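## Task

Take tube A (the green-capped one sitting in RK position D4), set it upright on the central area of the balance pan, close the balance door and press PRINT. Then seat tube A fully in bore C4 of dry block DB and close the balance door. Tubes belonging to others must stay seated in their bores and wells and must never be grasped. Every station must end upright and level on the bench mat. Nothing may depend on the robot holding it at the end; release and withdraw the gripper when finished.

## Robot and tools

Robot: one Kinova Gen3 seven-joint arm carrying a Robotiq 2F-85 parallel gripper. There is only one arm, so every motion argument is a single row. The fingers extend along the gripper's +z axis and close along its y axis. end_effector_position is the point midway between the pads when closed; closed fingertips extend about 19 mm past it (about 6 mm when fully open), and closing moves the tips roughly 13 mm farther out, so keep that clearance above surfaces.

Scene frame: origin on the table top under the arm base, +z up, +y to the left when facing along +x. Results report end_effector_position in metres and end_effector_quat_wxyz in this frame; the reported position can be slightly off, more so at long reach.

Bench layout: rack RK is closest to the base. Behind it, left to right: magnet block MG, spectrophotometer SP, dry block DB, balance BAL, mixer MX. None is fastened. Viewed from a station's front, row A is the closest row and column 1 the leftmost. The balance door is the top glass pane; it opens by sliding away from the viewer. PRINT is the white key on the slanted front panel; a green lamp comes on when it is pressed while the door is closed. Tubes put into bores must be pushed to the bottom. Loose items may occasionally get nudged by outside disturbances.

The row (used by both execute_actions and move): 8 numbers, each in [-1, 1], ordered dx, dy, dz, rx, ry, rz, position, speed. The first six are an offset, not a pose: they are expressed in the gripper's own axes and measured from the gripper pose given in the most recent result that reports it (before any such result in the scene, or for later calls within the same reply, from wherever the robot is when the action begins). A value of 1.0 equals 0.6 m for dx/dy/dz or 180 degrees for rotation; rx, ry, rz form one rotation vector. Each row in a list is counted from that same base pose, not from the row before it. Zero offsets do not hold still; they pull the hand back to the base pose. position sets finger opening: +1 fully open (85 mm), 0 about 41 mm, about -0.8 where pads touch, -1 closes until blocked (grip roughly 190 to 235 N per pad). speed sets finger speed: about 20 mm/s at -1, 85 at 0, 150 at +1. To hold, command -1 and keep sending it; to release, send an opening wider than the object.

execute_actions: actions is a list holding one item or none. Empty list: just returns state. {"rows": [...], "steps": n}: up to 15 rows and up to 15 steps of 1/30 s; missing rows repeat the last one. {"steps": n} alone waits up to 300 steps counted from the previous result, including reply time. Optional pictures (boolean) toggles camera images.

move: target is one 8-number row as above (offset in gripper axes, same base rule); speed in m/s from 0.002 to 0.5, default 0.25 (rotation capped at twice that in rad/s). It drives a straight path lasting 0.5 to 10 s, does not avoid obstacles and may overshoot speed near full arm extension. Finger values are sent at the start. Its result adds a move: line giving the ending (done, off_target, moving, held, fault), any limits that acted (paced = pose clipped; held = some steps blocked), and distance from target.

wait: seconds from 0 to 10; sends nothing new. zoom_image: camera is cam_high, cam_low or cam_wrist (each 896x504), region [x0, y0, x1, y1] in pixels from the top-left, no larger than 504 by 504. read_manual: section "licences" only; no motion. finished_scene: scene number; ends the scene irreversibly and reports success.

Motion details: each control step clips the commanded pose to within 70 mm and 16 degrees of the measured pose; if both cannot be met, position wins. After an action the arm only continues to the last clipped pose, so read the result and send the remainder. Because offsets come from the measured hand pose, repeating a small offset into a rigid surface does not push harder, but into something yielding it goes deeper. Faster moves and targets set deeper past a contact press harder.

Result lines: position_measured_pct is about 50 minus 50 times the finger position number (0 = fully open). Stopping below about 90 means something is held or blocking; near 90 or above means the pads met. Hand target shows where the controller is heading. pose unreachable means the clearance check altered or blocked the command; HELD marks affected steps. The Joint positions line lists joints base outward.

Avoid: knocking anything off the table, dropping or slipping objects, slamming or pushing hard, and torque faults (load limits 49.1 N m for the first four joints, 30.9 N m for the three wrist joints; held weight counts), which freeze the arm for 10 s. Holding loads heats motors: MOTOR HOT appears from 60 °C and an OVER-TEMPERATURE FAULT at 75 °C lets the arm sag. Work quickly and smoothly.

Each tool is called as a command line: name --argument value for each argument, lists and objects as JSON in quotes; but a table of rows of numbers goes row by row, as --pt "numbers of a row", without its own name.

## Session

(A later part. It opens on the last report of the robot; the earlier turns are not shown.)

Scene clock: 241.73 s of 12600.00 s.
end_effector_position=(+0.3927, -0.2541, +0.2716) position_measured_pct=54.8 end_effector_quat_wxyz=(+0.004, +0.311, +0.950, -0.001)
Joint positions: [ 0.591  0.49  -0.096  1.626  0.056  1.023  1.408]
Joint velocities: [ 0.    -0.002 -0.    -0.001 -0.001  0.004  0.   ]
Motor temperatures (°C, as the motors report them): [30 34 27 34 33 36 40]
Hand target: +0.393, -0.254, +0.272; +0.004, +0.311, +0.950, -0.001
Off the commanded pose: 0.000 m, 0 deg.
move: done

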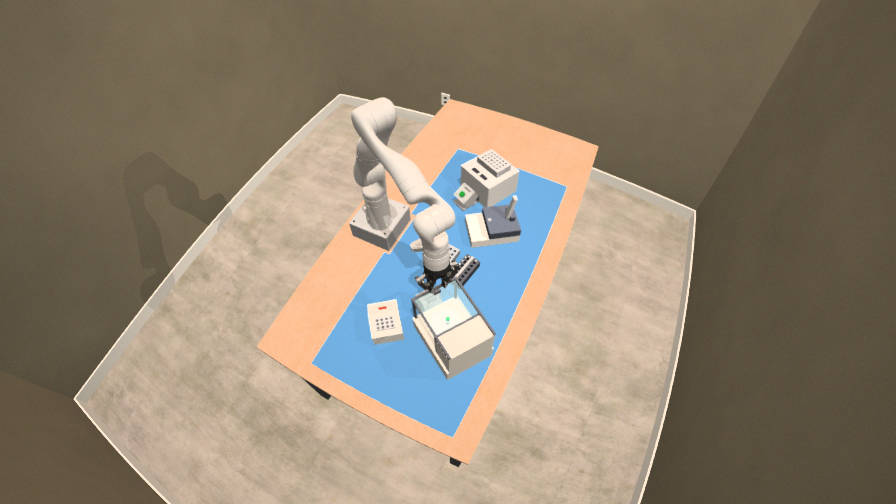

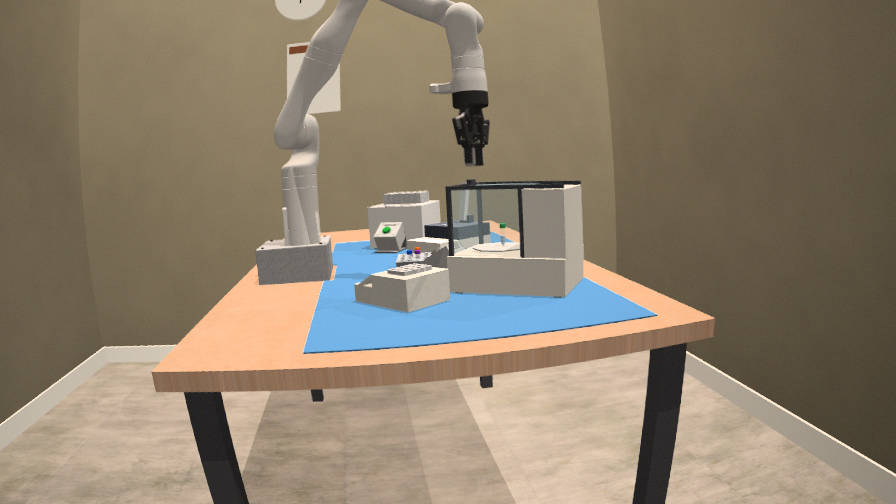

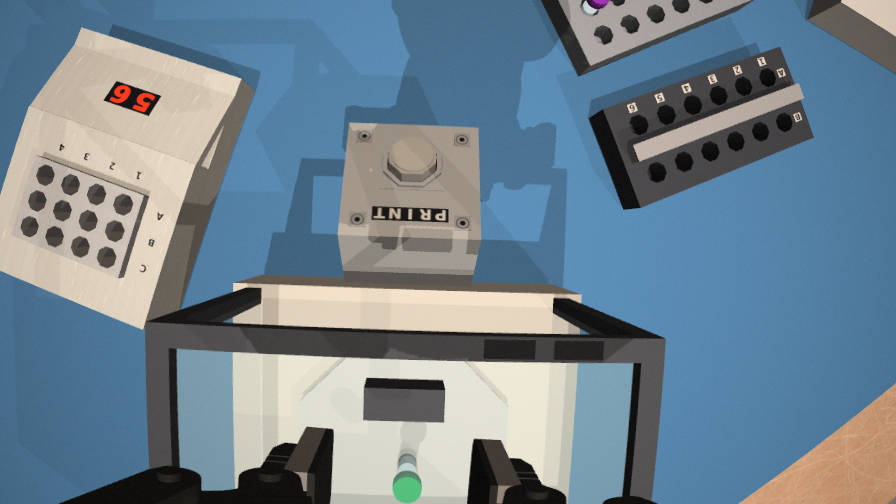

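move --target '[0.155,0.005,0,0.0008,0.0024,0,-1,0]' --speed 0.1

move --target '[0,0,0.2,0,0,0,-1,0]' --speed 0.1

Scene clock: 248.73 s of 12600.00 s.
end_effector_position=(+0.3192, -0.1970, +0.2703) position_measured_pct=91.7 end_effector_quat_wxyz=(-0.001, +0.311, +0.950, -0.001)
Joint positions: [ 0.579  0.311 -0.113  1.921  0.048  0.915  1.372]
Joint velocities: [-0.    -0.008 -0.     0.005 -0.001 -0.001 -0.002]
Motor temperatures (°C, as the motors report them): [30 34 27 34 33 36 40]
Hand target: +0.319, -0.197, +0.271; -0.000, +0.311, +0.950, -0.002
Off the commanded pose: 0.001 m, 0 deg.
move: done

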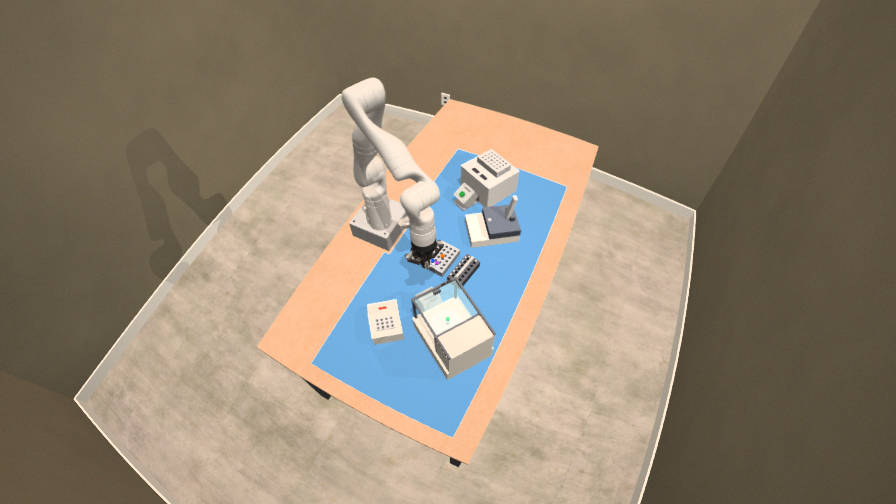

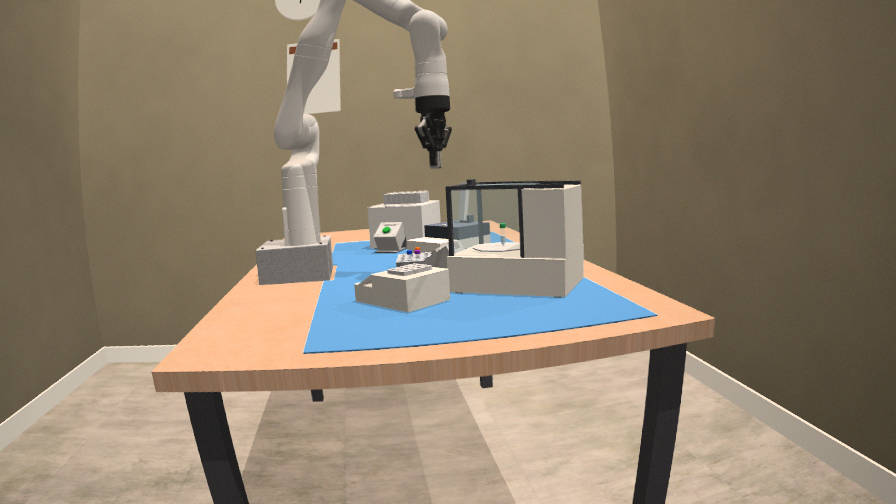

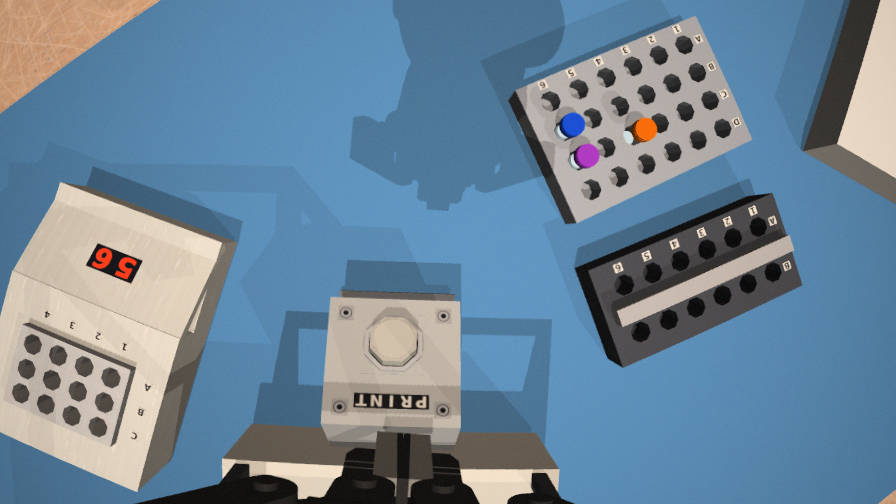

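Scene clock: 250.37 s of 12600.00 s.
end_effector_position=(+0.3192, -0.1977, +0.1508) position_measured_pct=91.7 end_effector_quat_wxyz=(-0.000, +0.312, +0.950, -0.002)
Joint positions: [ 0.557  0.546 -0.089  2.069  0.099  0.533  1.326]
Joint velocities: [-0.001  0.006 -0.001  0.002 -0.001 -0.003 -0.001]
Motor temperatures (°C, as the motors report them): [30 34 27 34 33 36 40]
Hand target: +0.319, -0.198, +0.150; -0.001, +0.311, +0.950, -0.002
Off the commanded pose: 0.001 m, 0 deg.
move: done

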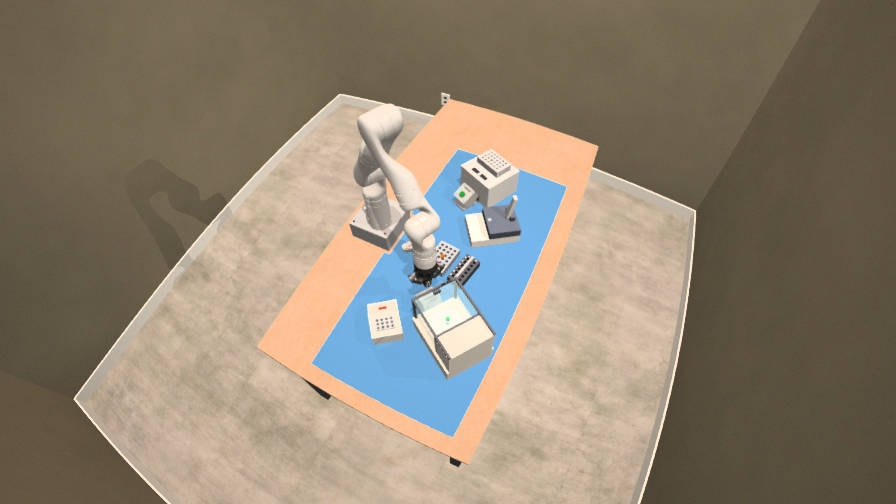

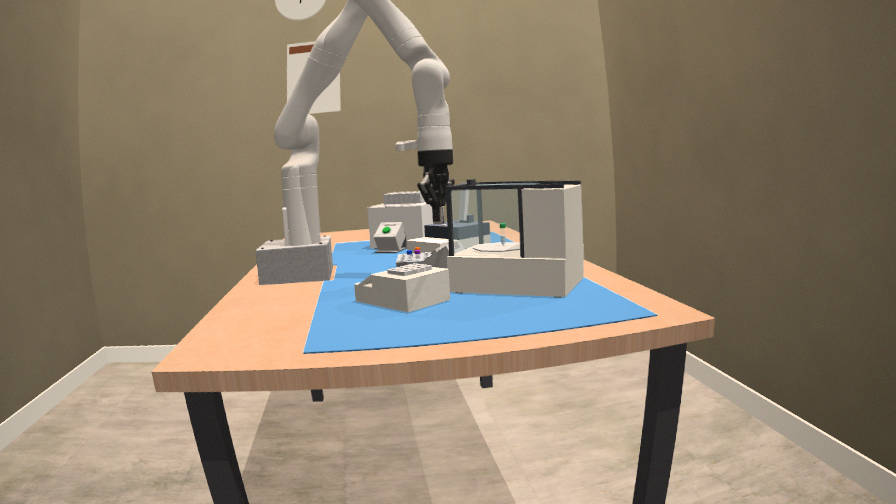

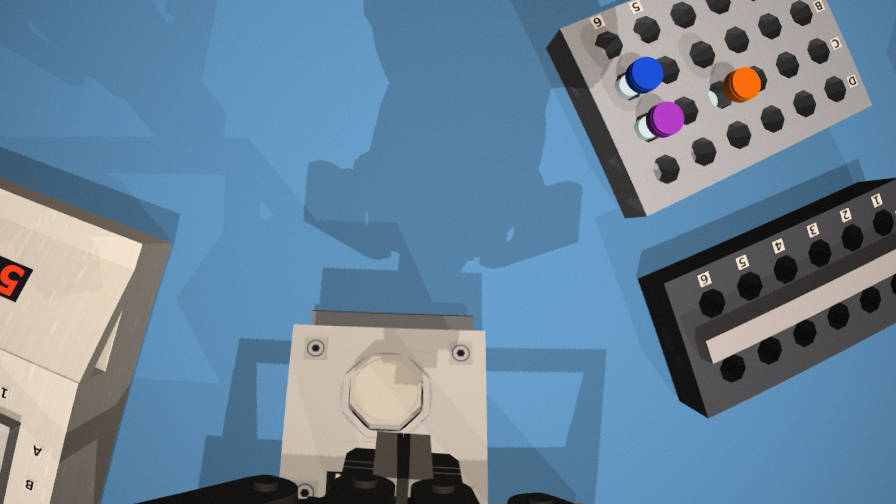

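move --target '[0.0075,-0.008,0.068,0,0,0,-1,0]' --speed 0.03

move --target '[0,0,0.022,0,0,0,-1,0]' --speed 0.006

Scene clock: 257.17 s of 12600.00 s.
end_effector_position=(+0.3128, -0.1992, +0.1102) position_measured_pct=91.7 end_effector_quat_wxyz=(-0.000, +0.312, +0.950, -0.002)
Joint positions: [ 0.554  0.639 -0.07   2.11   0.119  0.4    1.318]
Joint velocities: [-0.     0.005  0.002 -0.001  0.001 -0.004  0.001]
Motor temperatures (°C, as the motors report them): [30 34 27 34 33 36 40]
Hand target: +0.313, -0.199, +0.110; -0.000, +0.312, +0.950, -0.002
Off the commanded pose: 0.000 m, 0 deg.
move: done

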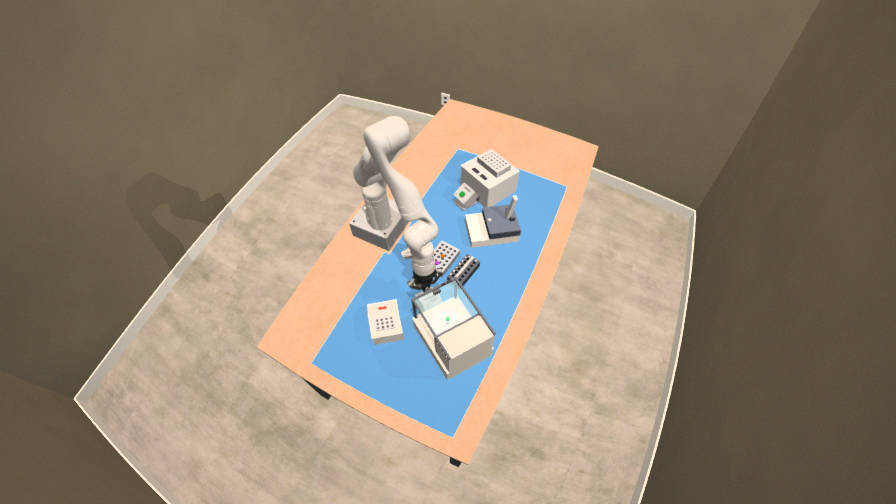

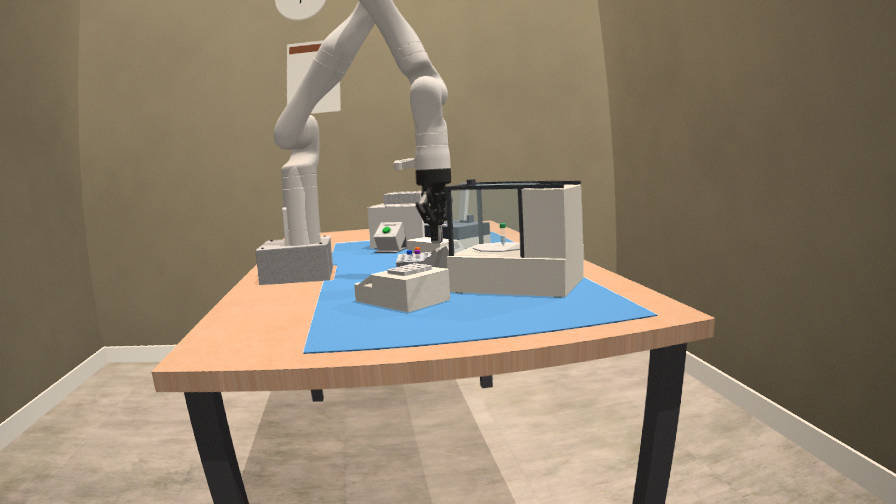

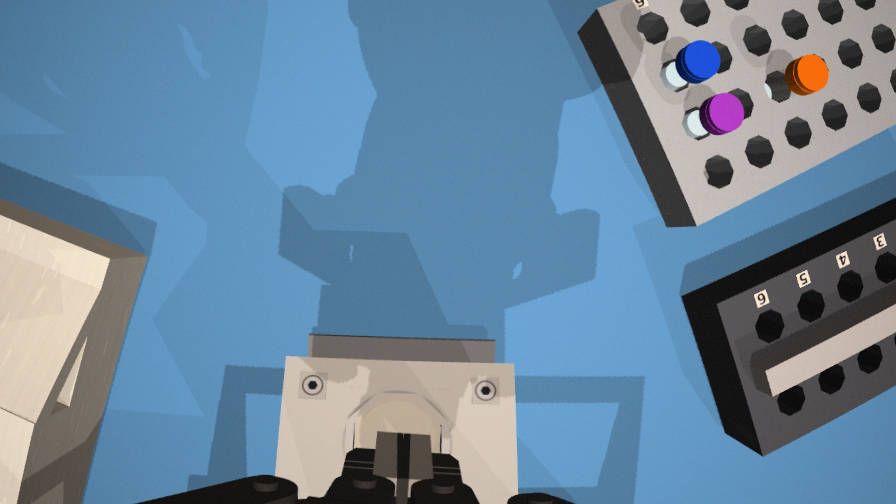

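Scene clock: 259.60 s of 12600.00 s.
end_effector_position=(+0.3139, -0.1999, +0.0982) position_measured_pct=91.7 end_effector_quat_wxyz=(+0.002, +0.312, +0.950, -0.002)
Joint positions: [ 0.549  0.67  -0.063  2.114  0.124  0.361  1.314]
Joint velocities: [-0.     0.001  0.001 -0.     0.001 -0.002 -0.   ]
Motor temperatures (°C, as the motors report them): [30 34 27 34 33 36 40]
Hand target: +0.313, -0.199, +0.097; -0.000, +0.312, +0.950, -0.002
Off the commanded pose: 0.002 m, 0 deg.
move: done

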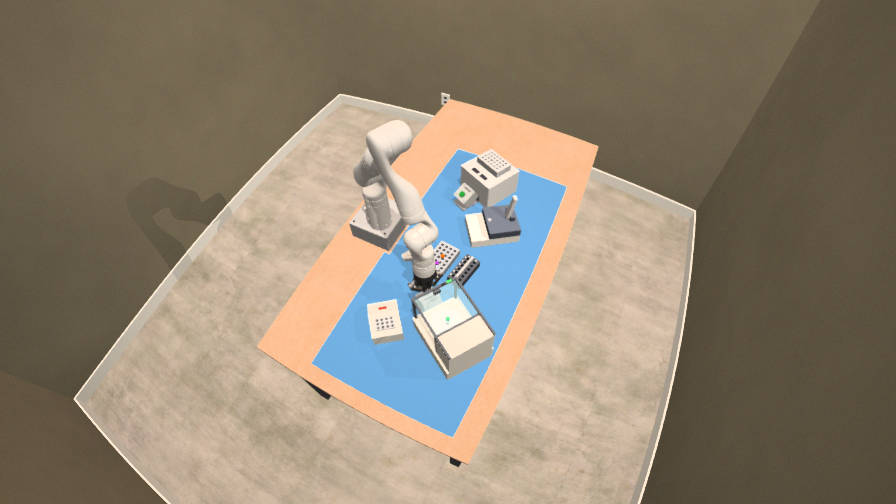

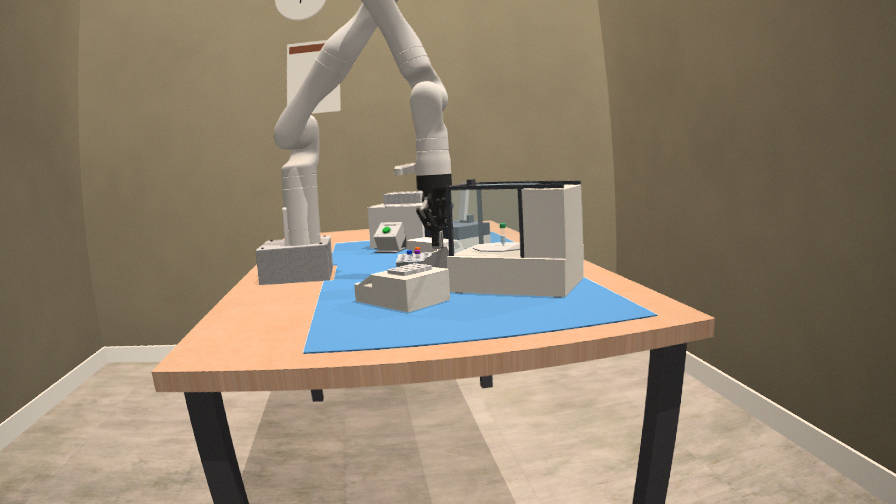

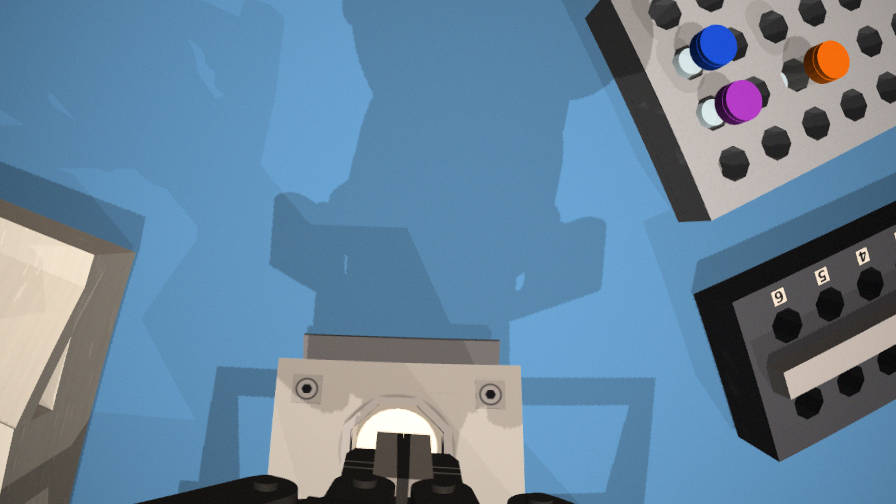

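move --target '[0,0,-0.285,0.0004,0.0012,0,-1,0]' --speed 0.1

move --target '[-0.16,0.0046,0,0,0,0,-0.1,0]' --speed 0.1

Scene clock: 269.57 s of 12600.00 s.
end_effector_position=(+0.3134, -0.1987, +0.2687) position_measured_pct=91.7 end_effector_quat_wxyz=(-0.001, +0.312, +0.950, -0.002)
Joint positions: [ 0.59   0.305 -0.113  1.937  0.049  0.905  1.382]
Joint velocities: [ 0.    -0.004  0.002 -0.002  0.002  0.002  0.   ]
Motor temperatures (°C, as the motors report them): [30 34 27 34 33 36 40]
Hand target: +0.313, -0.199, +0.269; -0.000, +0.312, +0.950, -0.002
Off the commanded pose: 0.001 m, 0 deg.
move: done

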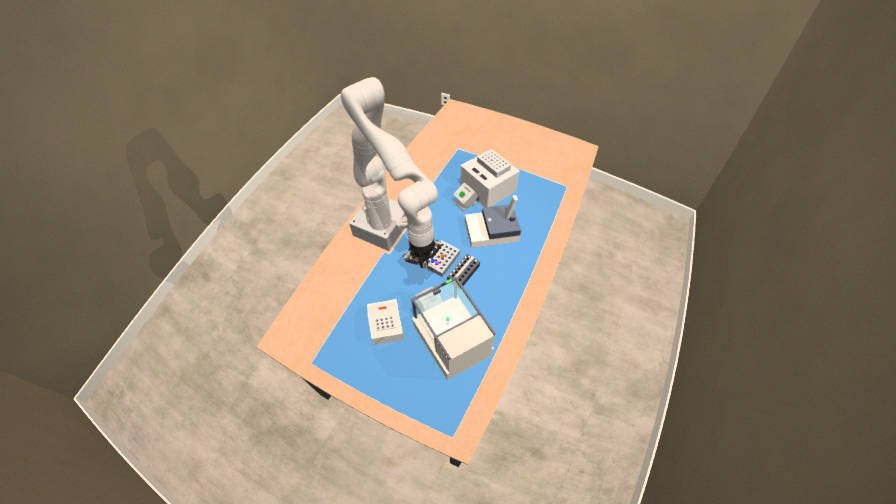

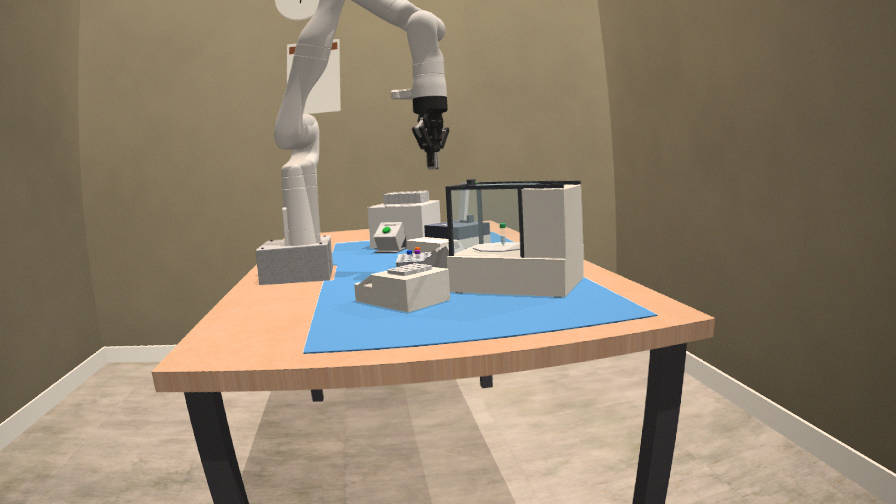

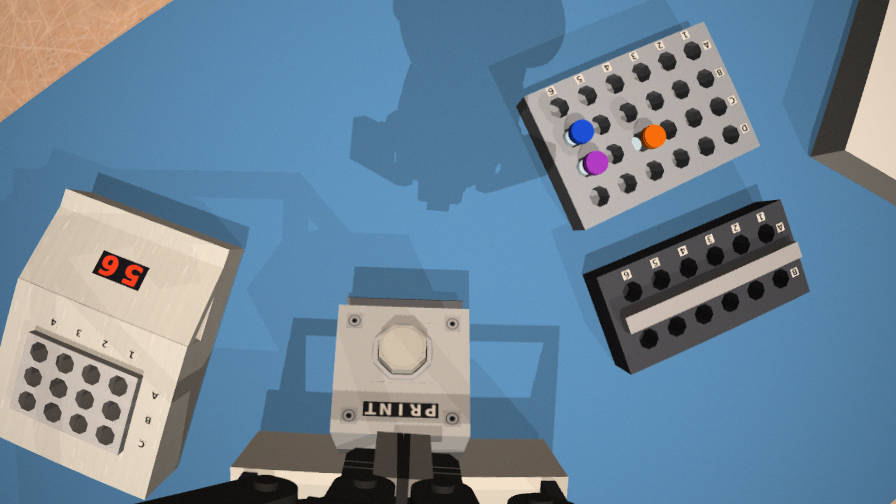

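Scene clock: 270.97 s of 12600.00 s.
end_effector_position=(+0.3926, -0.2530, +0.2693) position_measured_pct=54.8 end_effector_quat_wxyz=(-0.000, +0.311, +0.950, -0.002)
Joint positions: [ 0.588  0.496 -0.098  1.624  0.06   1.027  1.401]
Joint velocities: [-0.     0.007  0.    -0.004  0.001  0.002  0.   ]
Motor temperatures (°C, as the motors report them): [30 34 27 34 33 36 40]
Hand target: +0.393, -0.253, +0.269; -0.001, +0.311, +0.950, -0.002
Off the commanded pose: 0.001 m, 0 deg.
move: done

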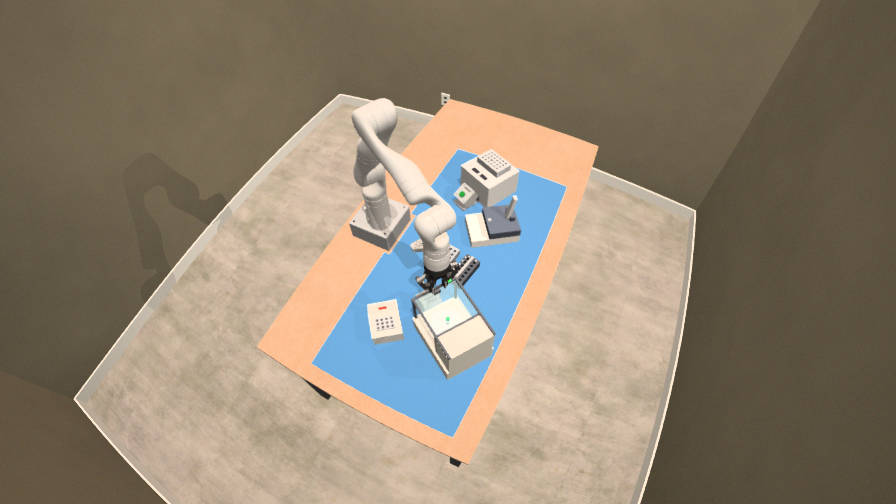

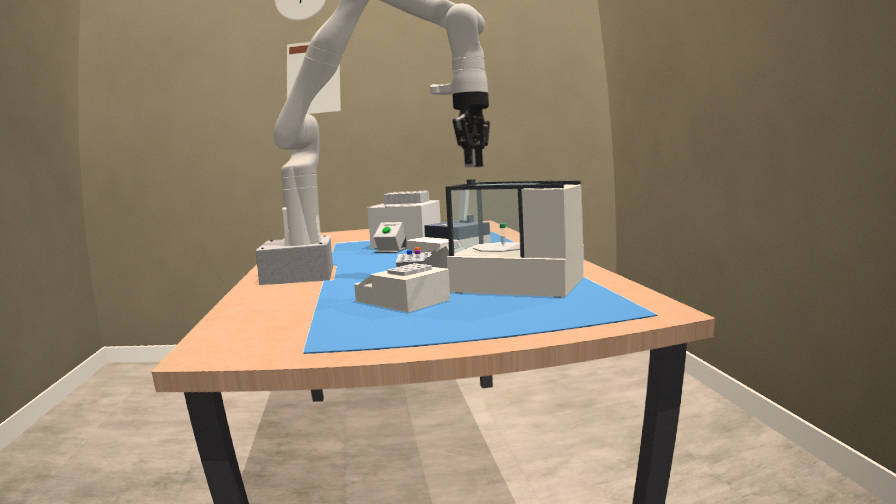

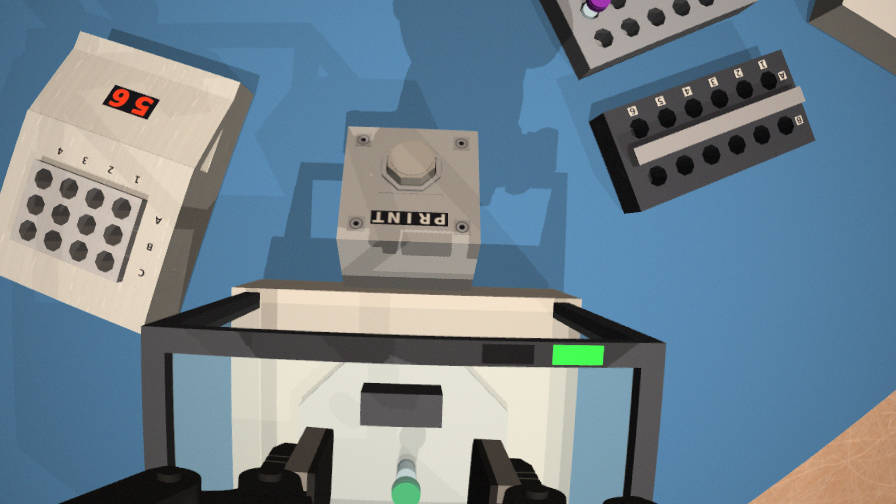

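move --target '[-0.002,-0.0015,0.0558,0,0,0,-0.1,0]' --speed 0.03

move --target '[0,0,0,0,0,0,-0.5,-0.5]' --speed 0.01

move --target '[-0.19,0.0085,0,0,0,0,-0.5,-0.5]' --speed 0.035

move --target '[-0.011,0.0005,0,0,0,0,-0.5,-0.5]' --speed 0.005

Scene clock: 278.70 s of 12600.00 s.
end_effector_position=(+0.3930, -0.2546, +0.2360) position_measured_pct=54.8 end_effector_quat_wxyz=(-0.000, +0.311, +0.950, -0.002)
Joint positions: [ 0.589  0.542 -0.095  1.668  0.067  0.937  1.398]
Joint velocities: [-0.     0.003 -0.     0.    -0.001 -0.003  0.001]
Motor temperatures (°C, as the motors report them): [30 34 27 34 33 36 40]
Hand target: +0.393, -0.255, +0.236; -0.000, +0.311, +0.950, -0.002
Off the commanded pose: 0.000 m, 0 deg.
move: done

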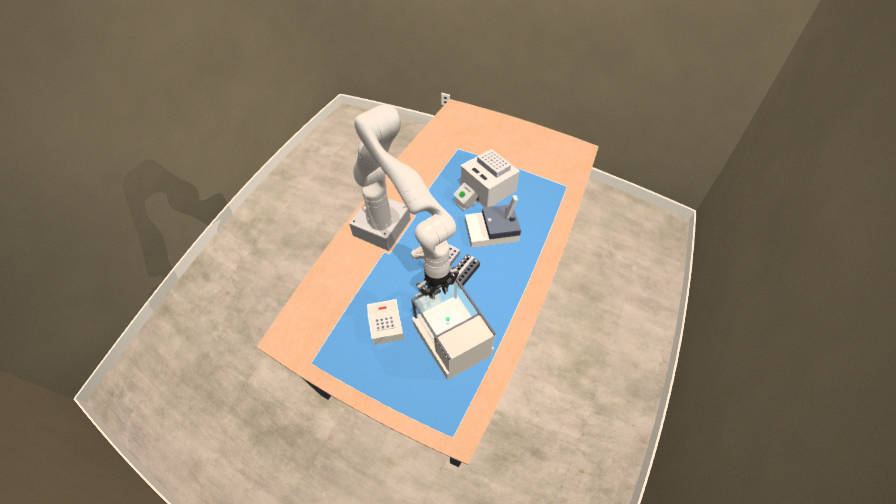

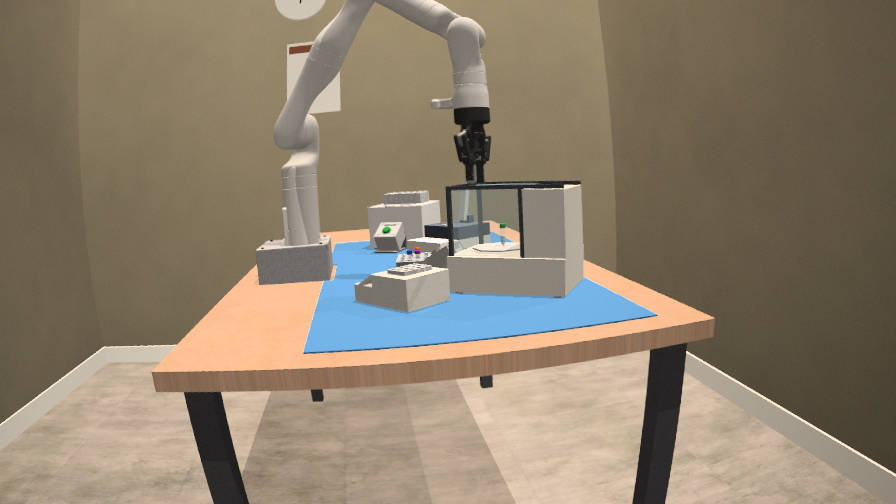

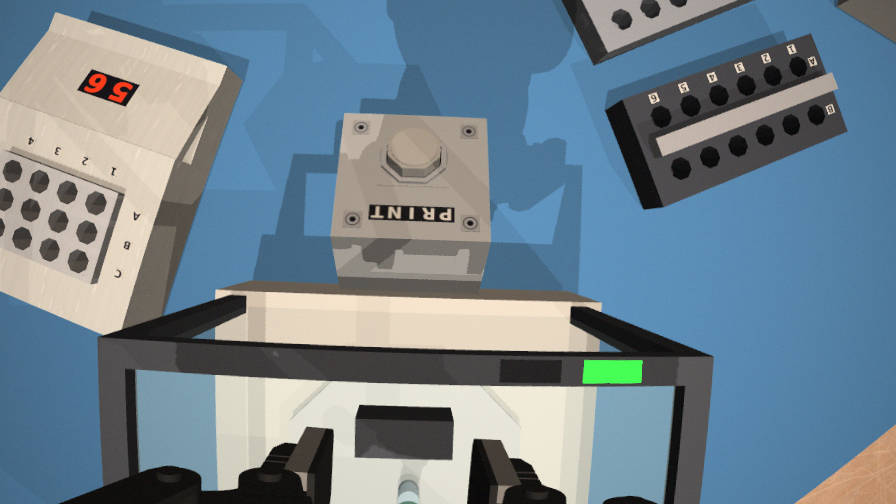

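Scene clock: 279.30 s of 12600.00 s.
end_effector_position=(+0.3931, -0.2545, +0.2364) position_measured_pct=70.2 end_effector_quat_wxyz=(+0.000, +0.311, +0.950, -0.002)
Joint positions: [ 0.589  0.542 -0.095  1.668  0.067  0.937  1.398]
Joint velocities: [-0.    -0.     0.     0.001  0.001 -0.001  0.   ]
Motor temperatures (°C, as the motors report them): [30 34 27 34 33 36 40]
Hand target: +0.393, -0.255, +0.236; -0.000, +0.311, +0.950, -0.002
Off the commanded pose: 0.000 m, 0 deg.
move: done

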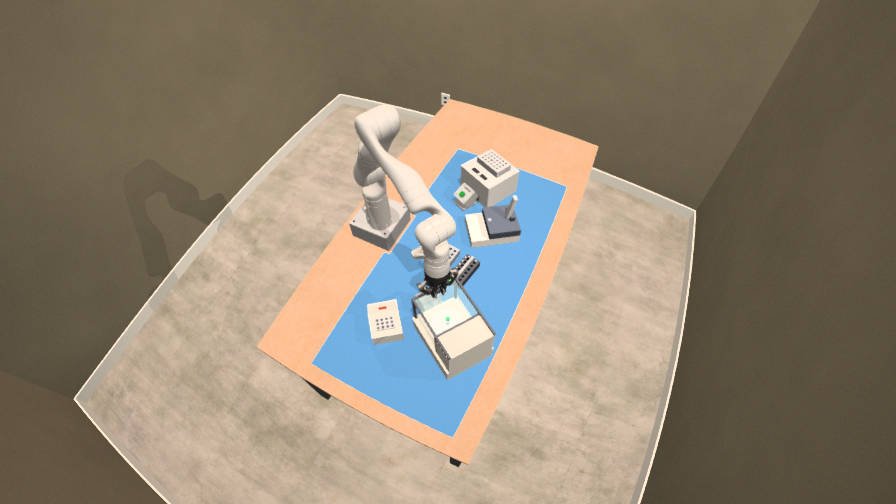

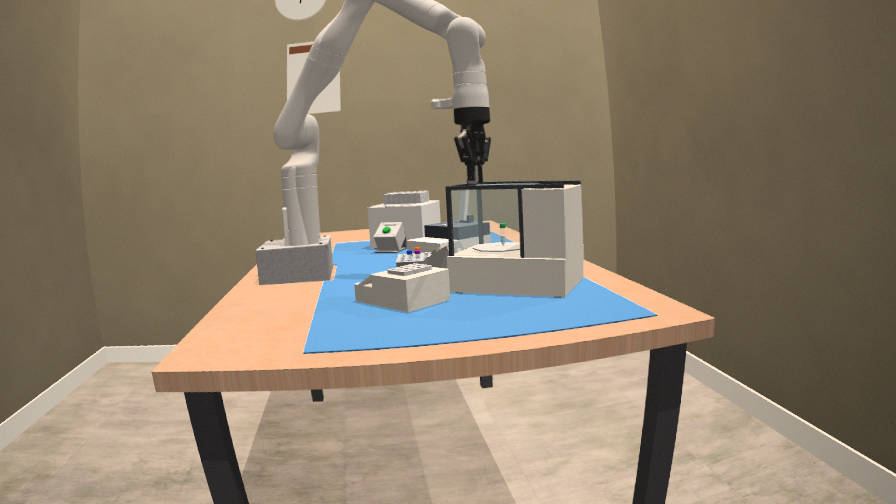

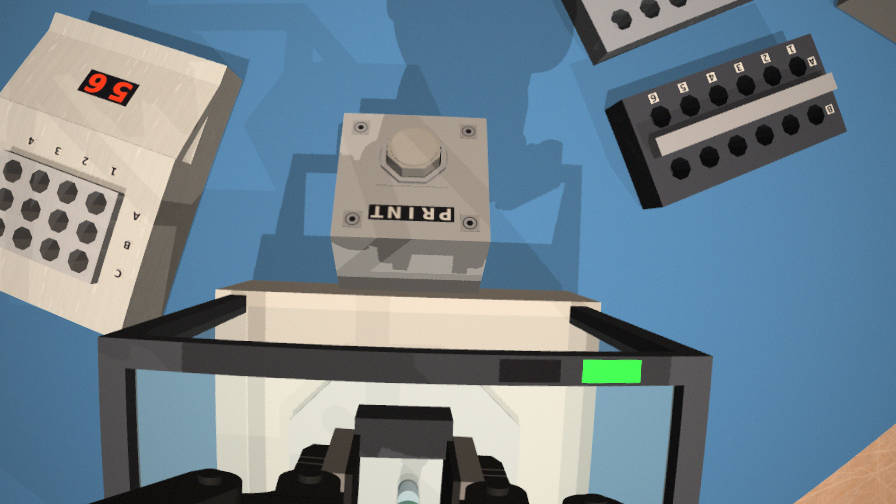

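Scene clock: 282.87 s of 12600.00 s.
end_effector_position=(+0.4879, -0.3174, +0.2369) position_measured_pct=70.2 end_effector_quat_wxyz=(-0.000, +0.311, +0.950, -0.002)
Joint positions: [ 0.58   0.778 -0.082  1.206  0.068  1.163  1.425]
Joint velocities: [-0.     0.005 -0.    -0.009 -0.     0.003  0.001]
Motor temperatures (°C, as the motors report them): [30 34 27 34 33 36 40]
Hand target: +0.488, -0.318, +0.237; +0.000, +0.311, +0.950, -0.002
Off the commanded pose: 0.001 m, 0 deg.
move: done

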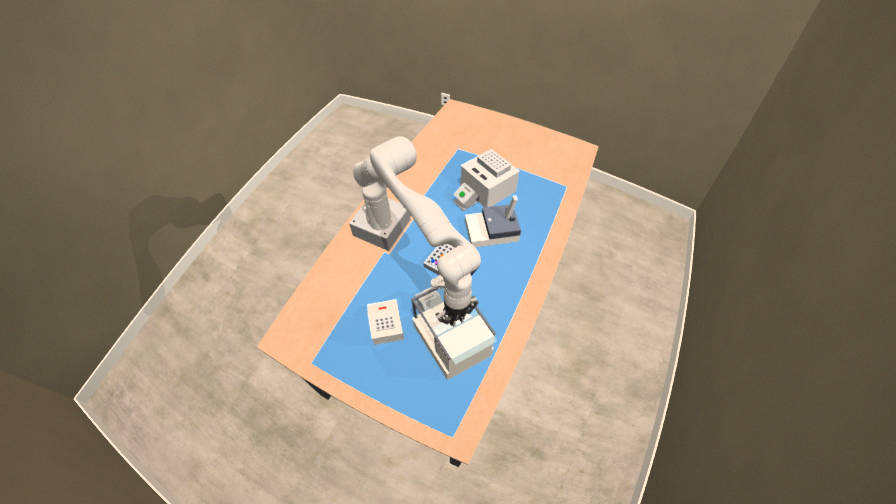

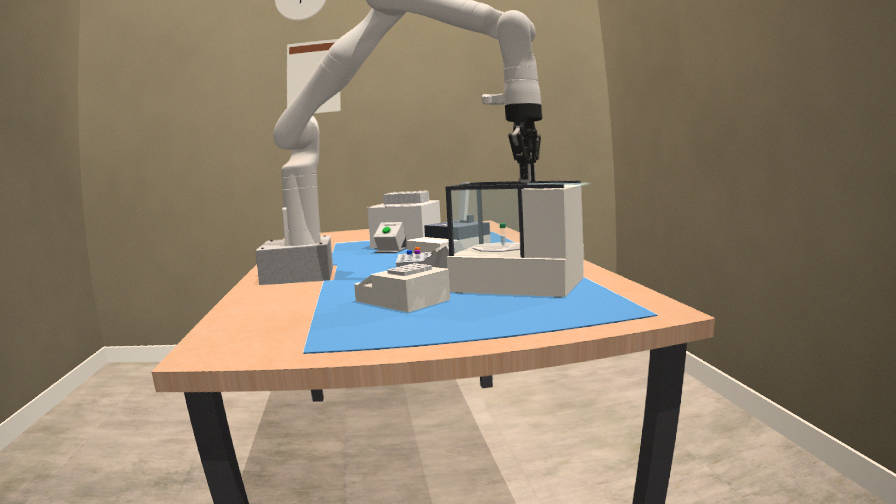

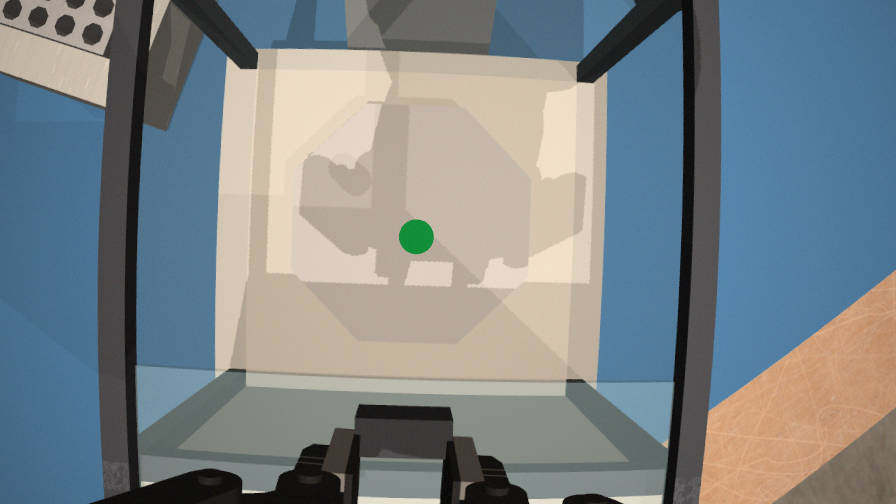

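Scene clock: 284.40 s of 12600.00 s.
end_effector_position=(+0.4930, -0.3209, +0.2369) position_measured_pct=70.2 end_effector_quat_wxyz=(-0.001, +0.311, +0.950, -0.002)
Joint positions: [ 0.579  0.793 -0.081  1.175  0.067  1.179  1.426]
Joint velocities: [-0.     0.001 -0.    -0.002 -0.001  0.001  0.   ]
Motor temperatures (°C, as the motors report them): [30 34 27 34 33 36 40]
Hand target: +0.493, -0.321, +0.237; -0.000, +0.311, +0.950, -0.002
Off the commanded pose: 0.000 m, 0 deg.
move: done

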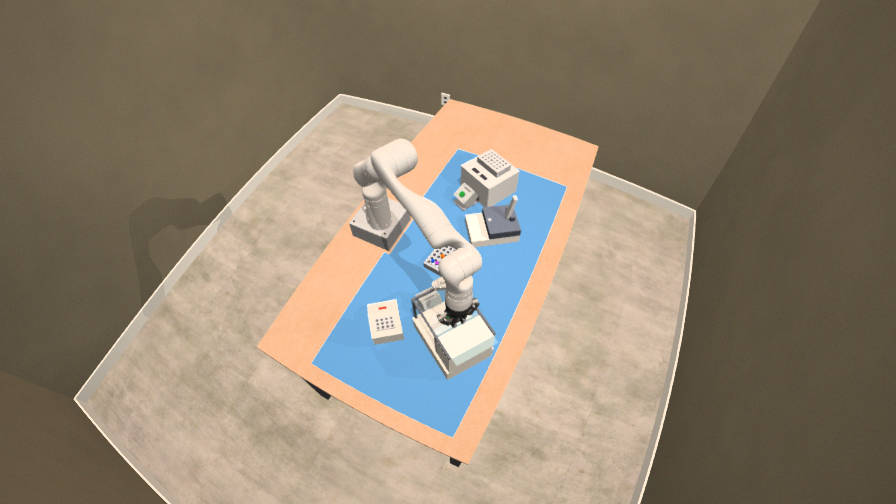

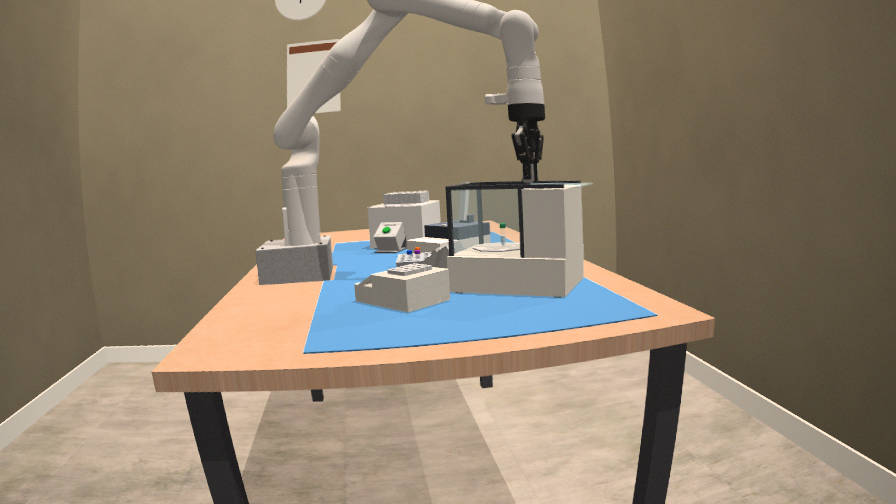

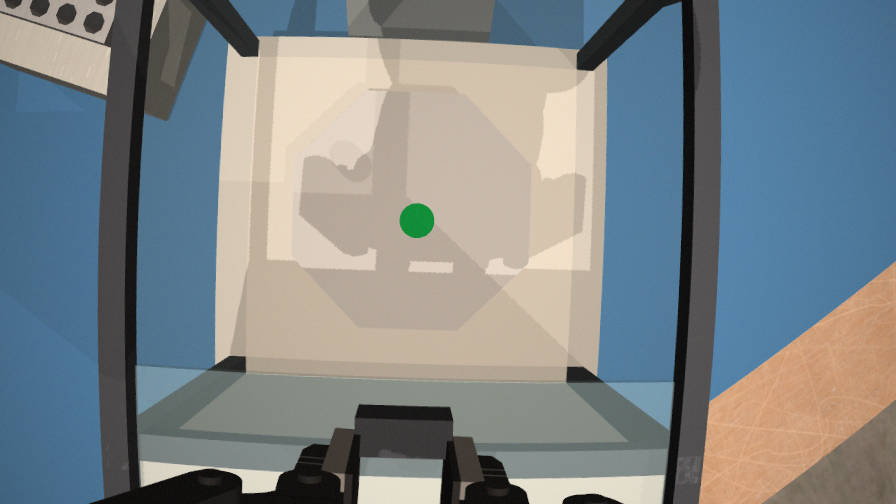

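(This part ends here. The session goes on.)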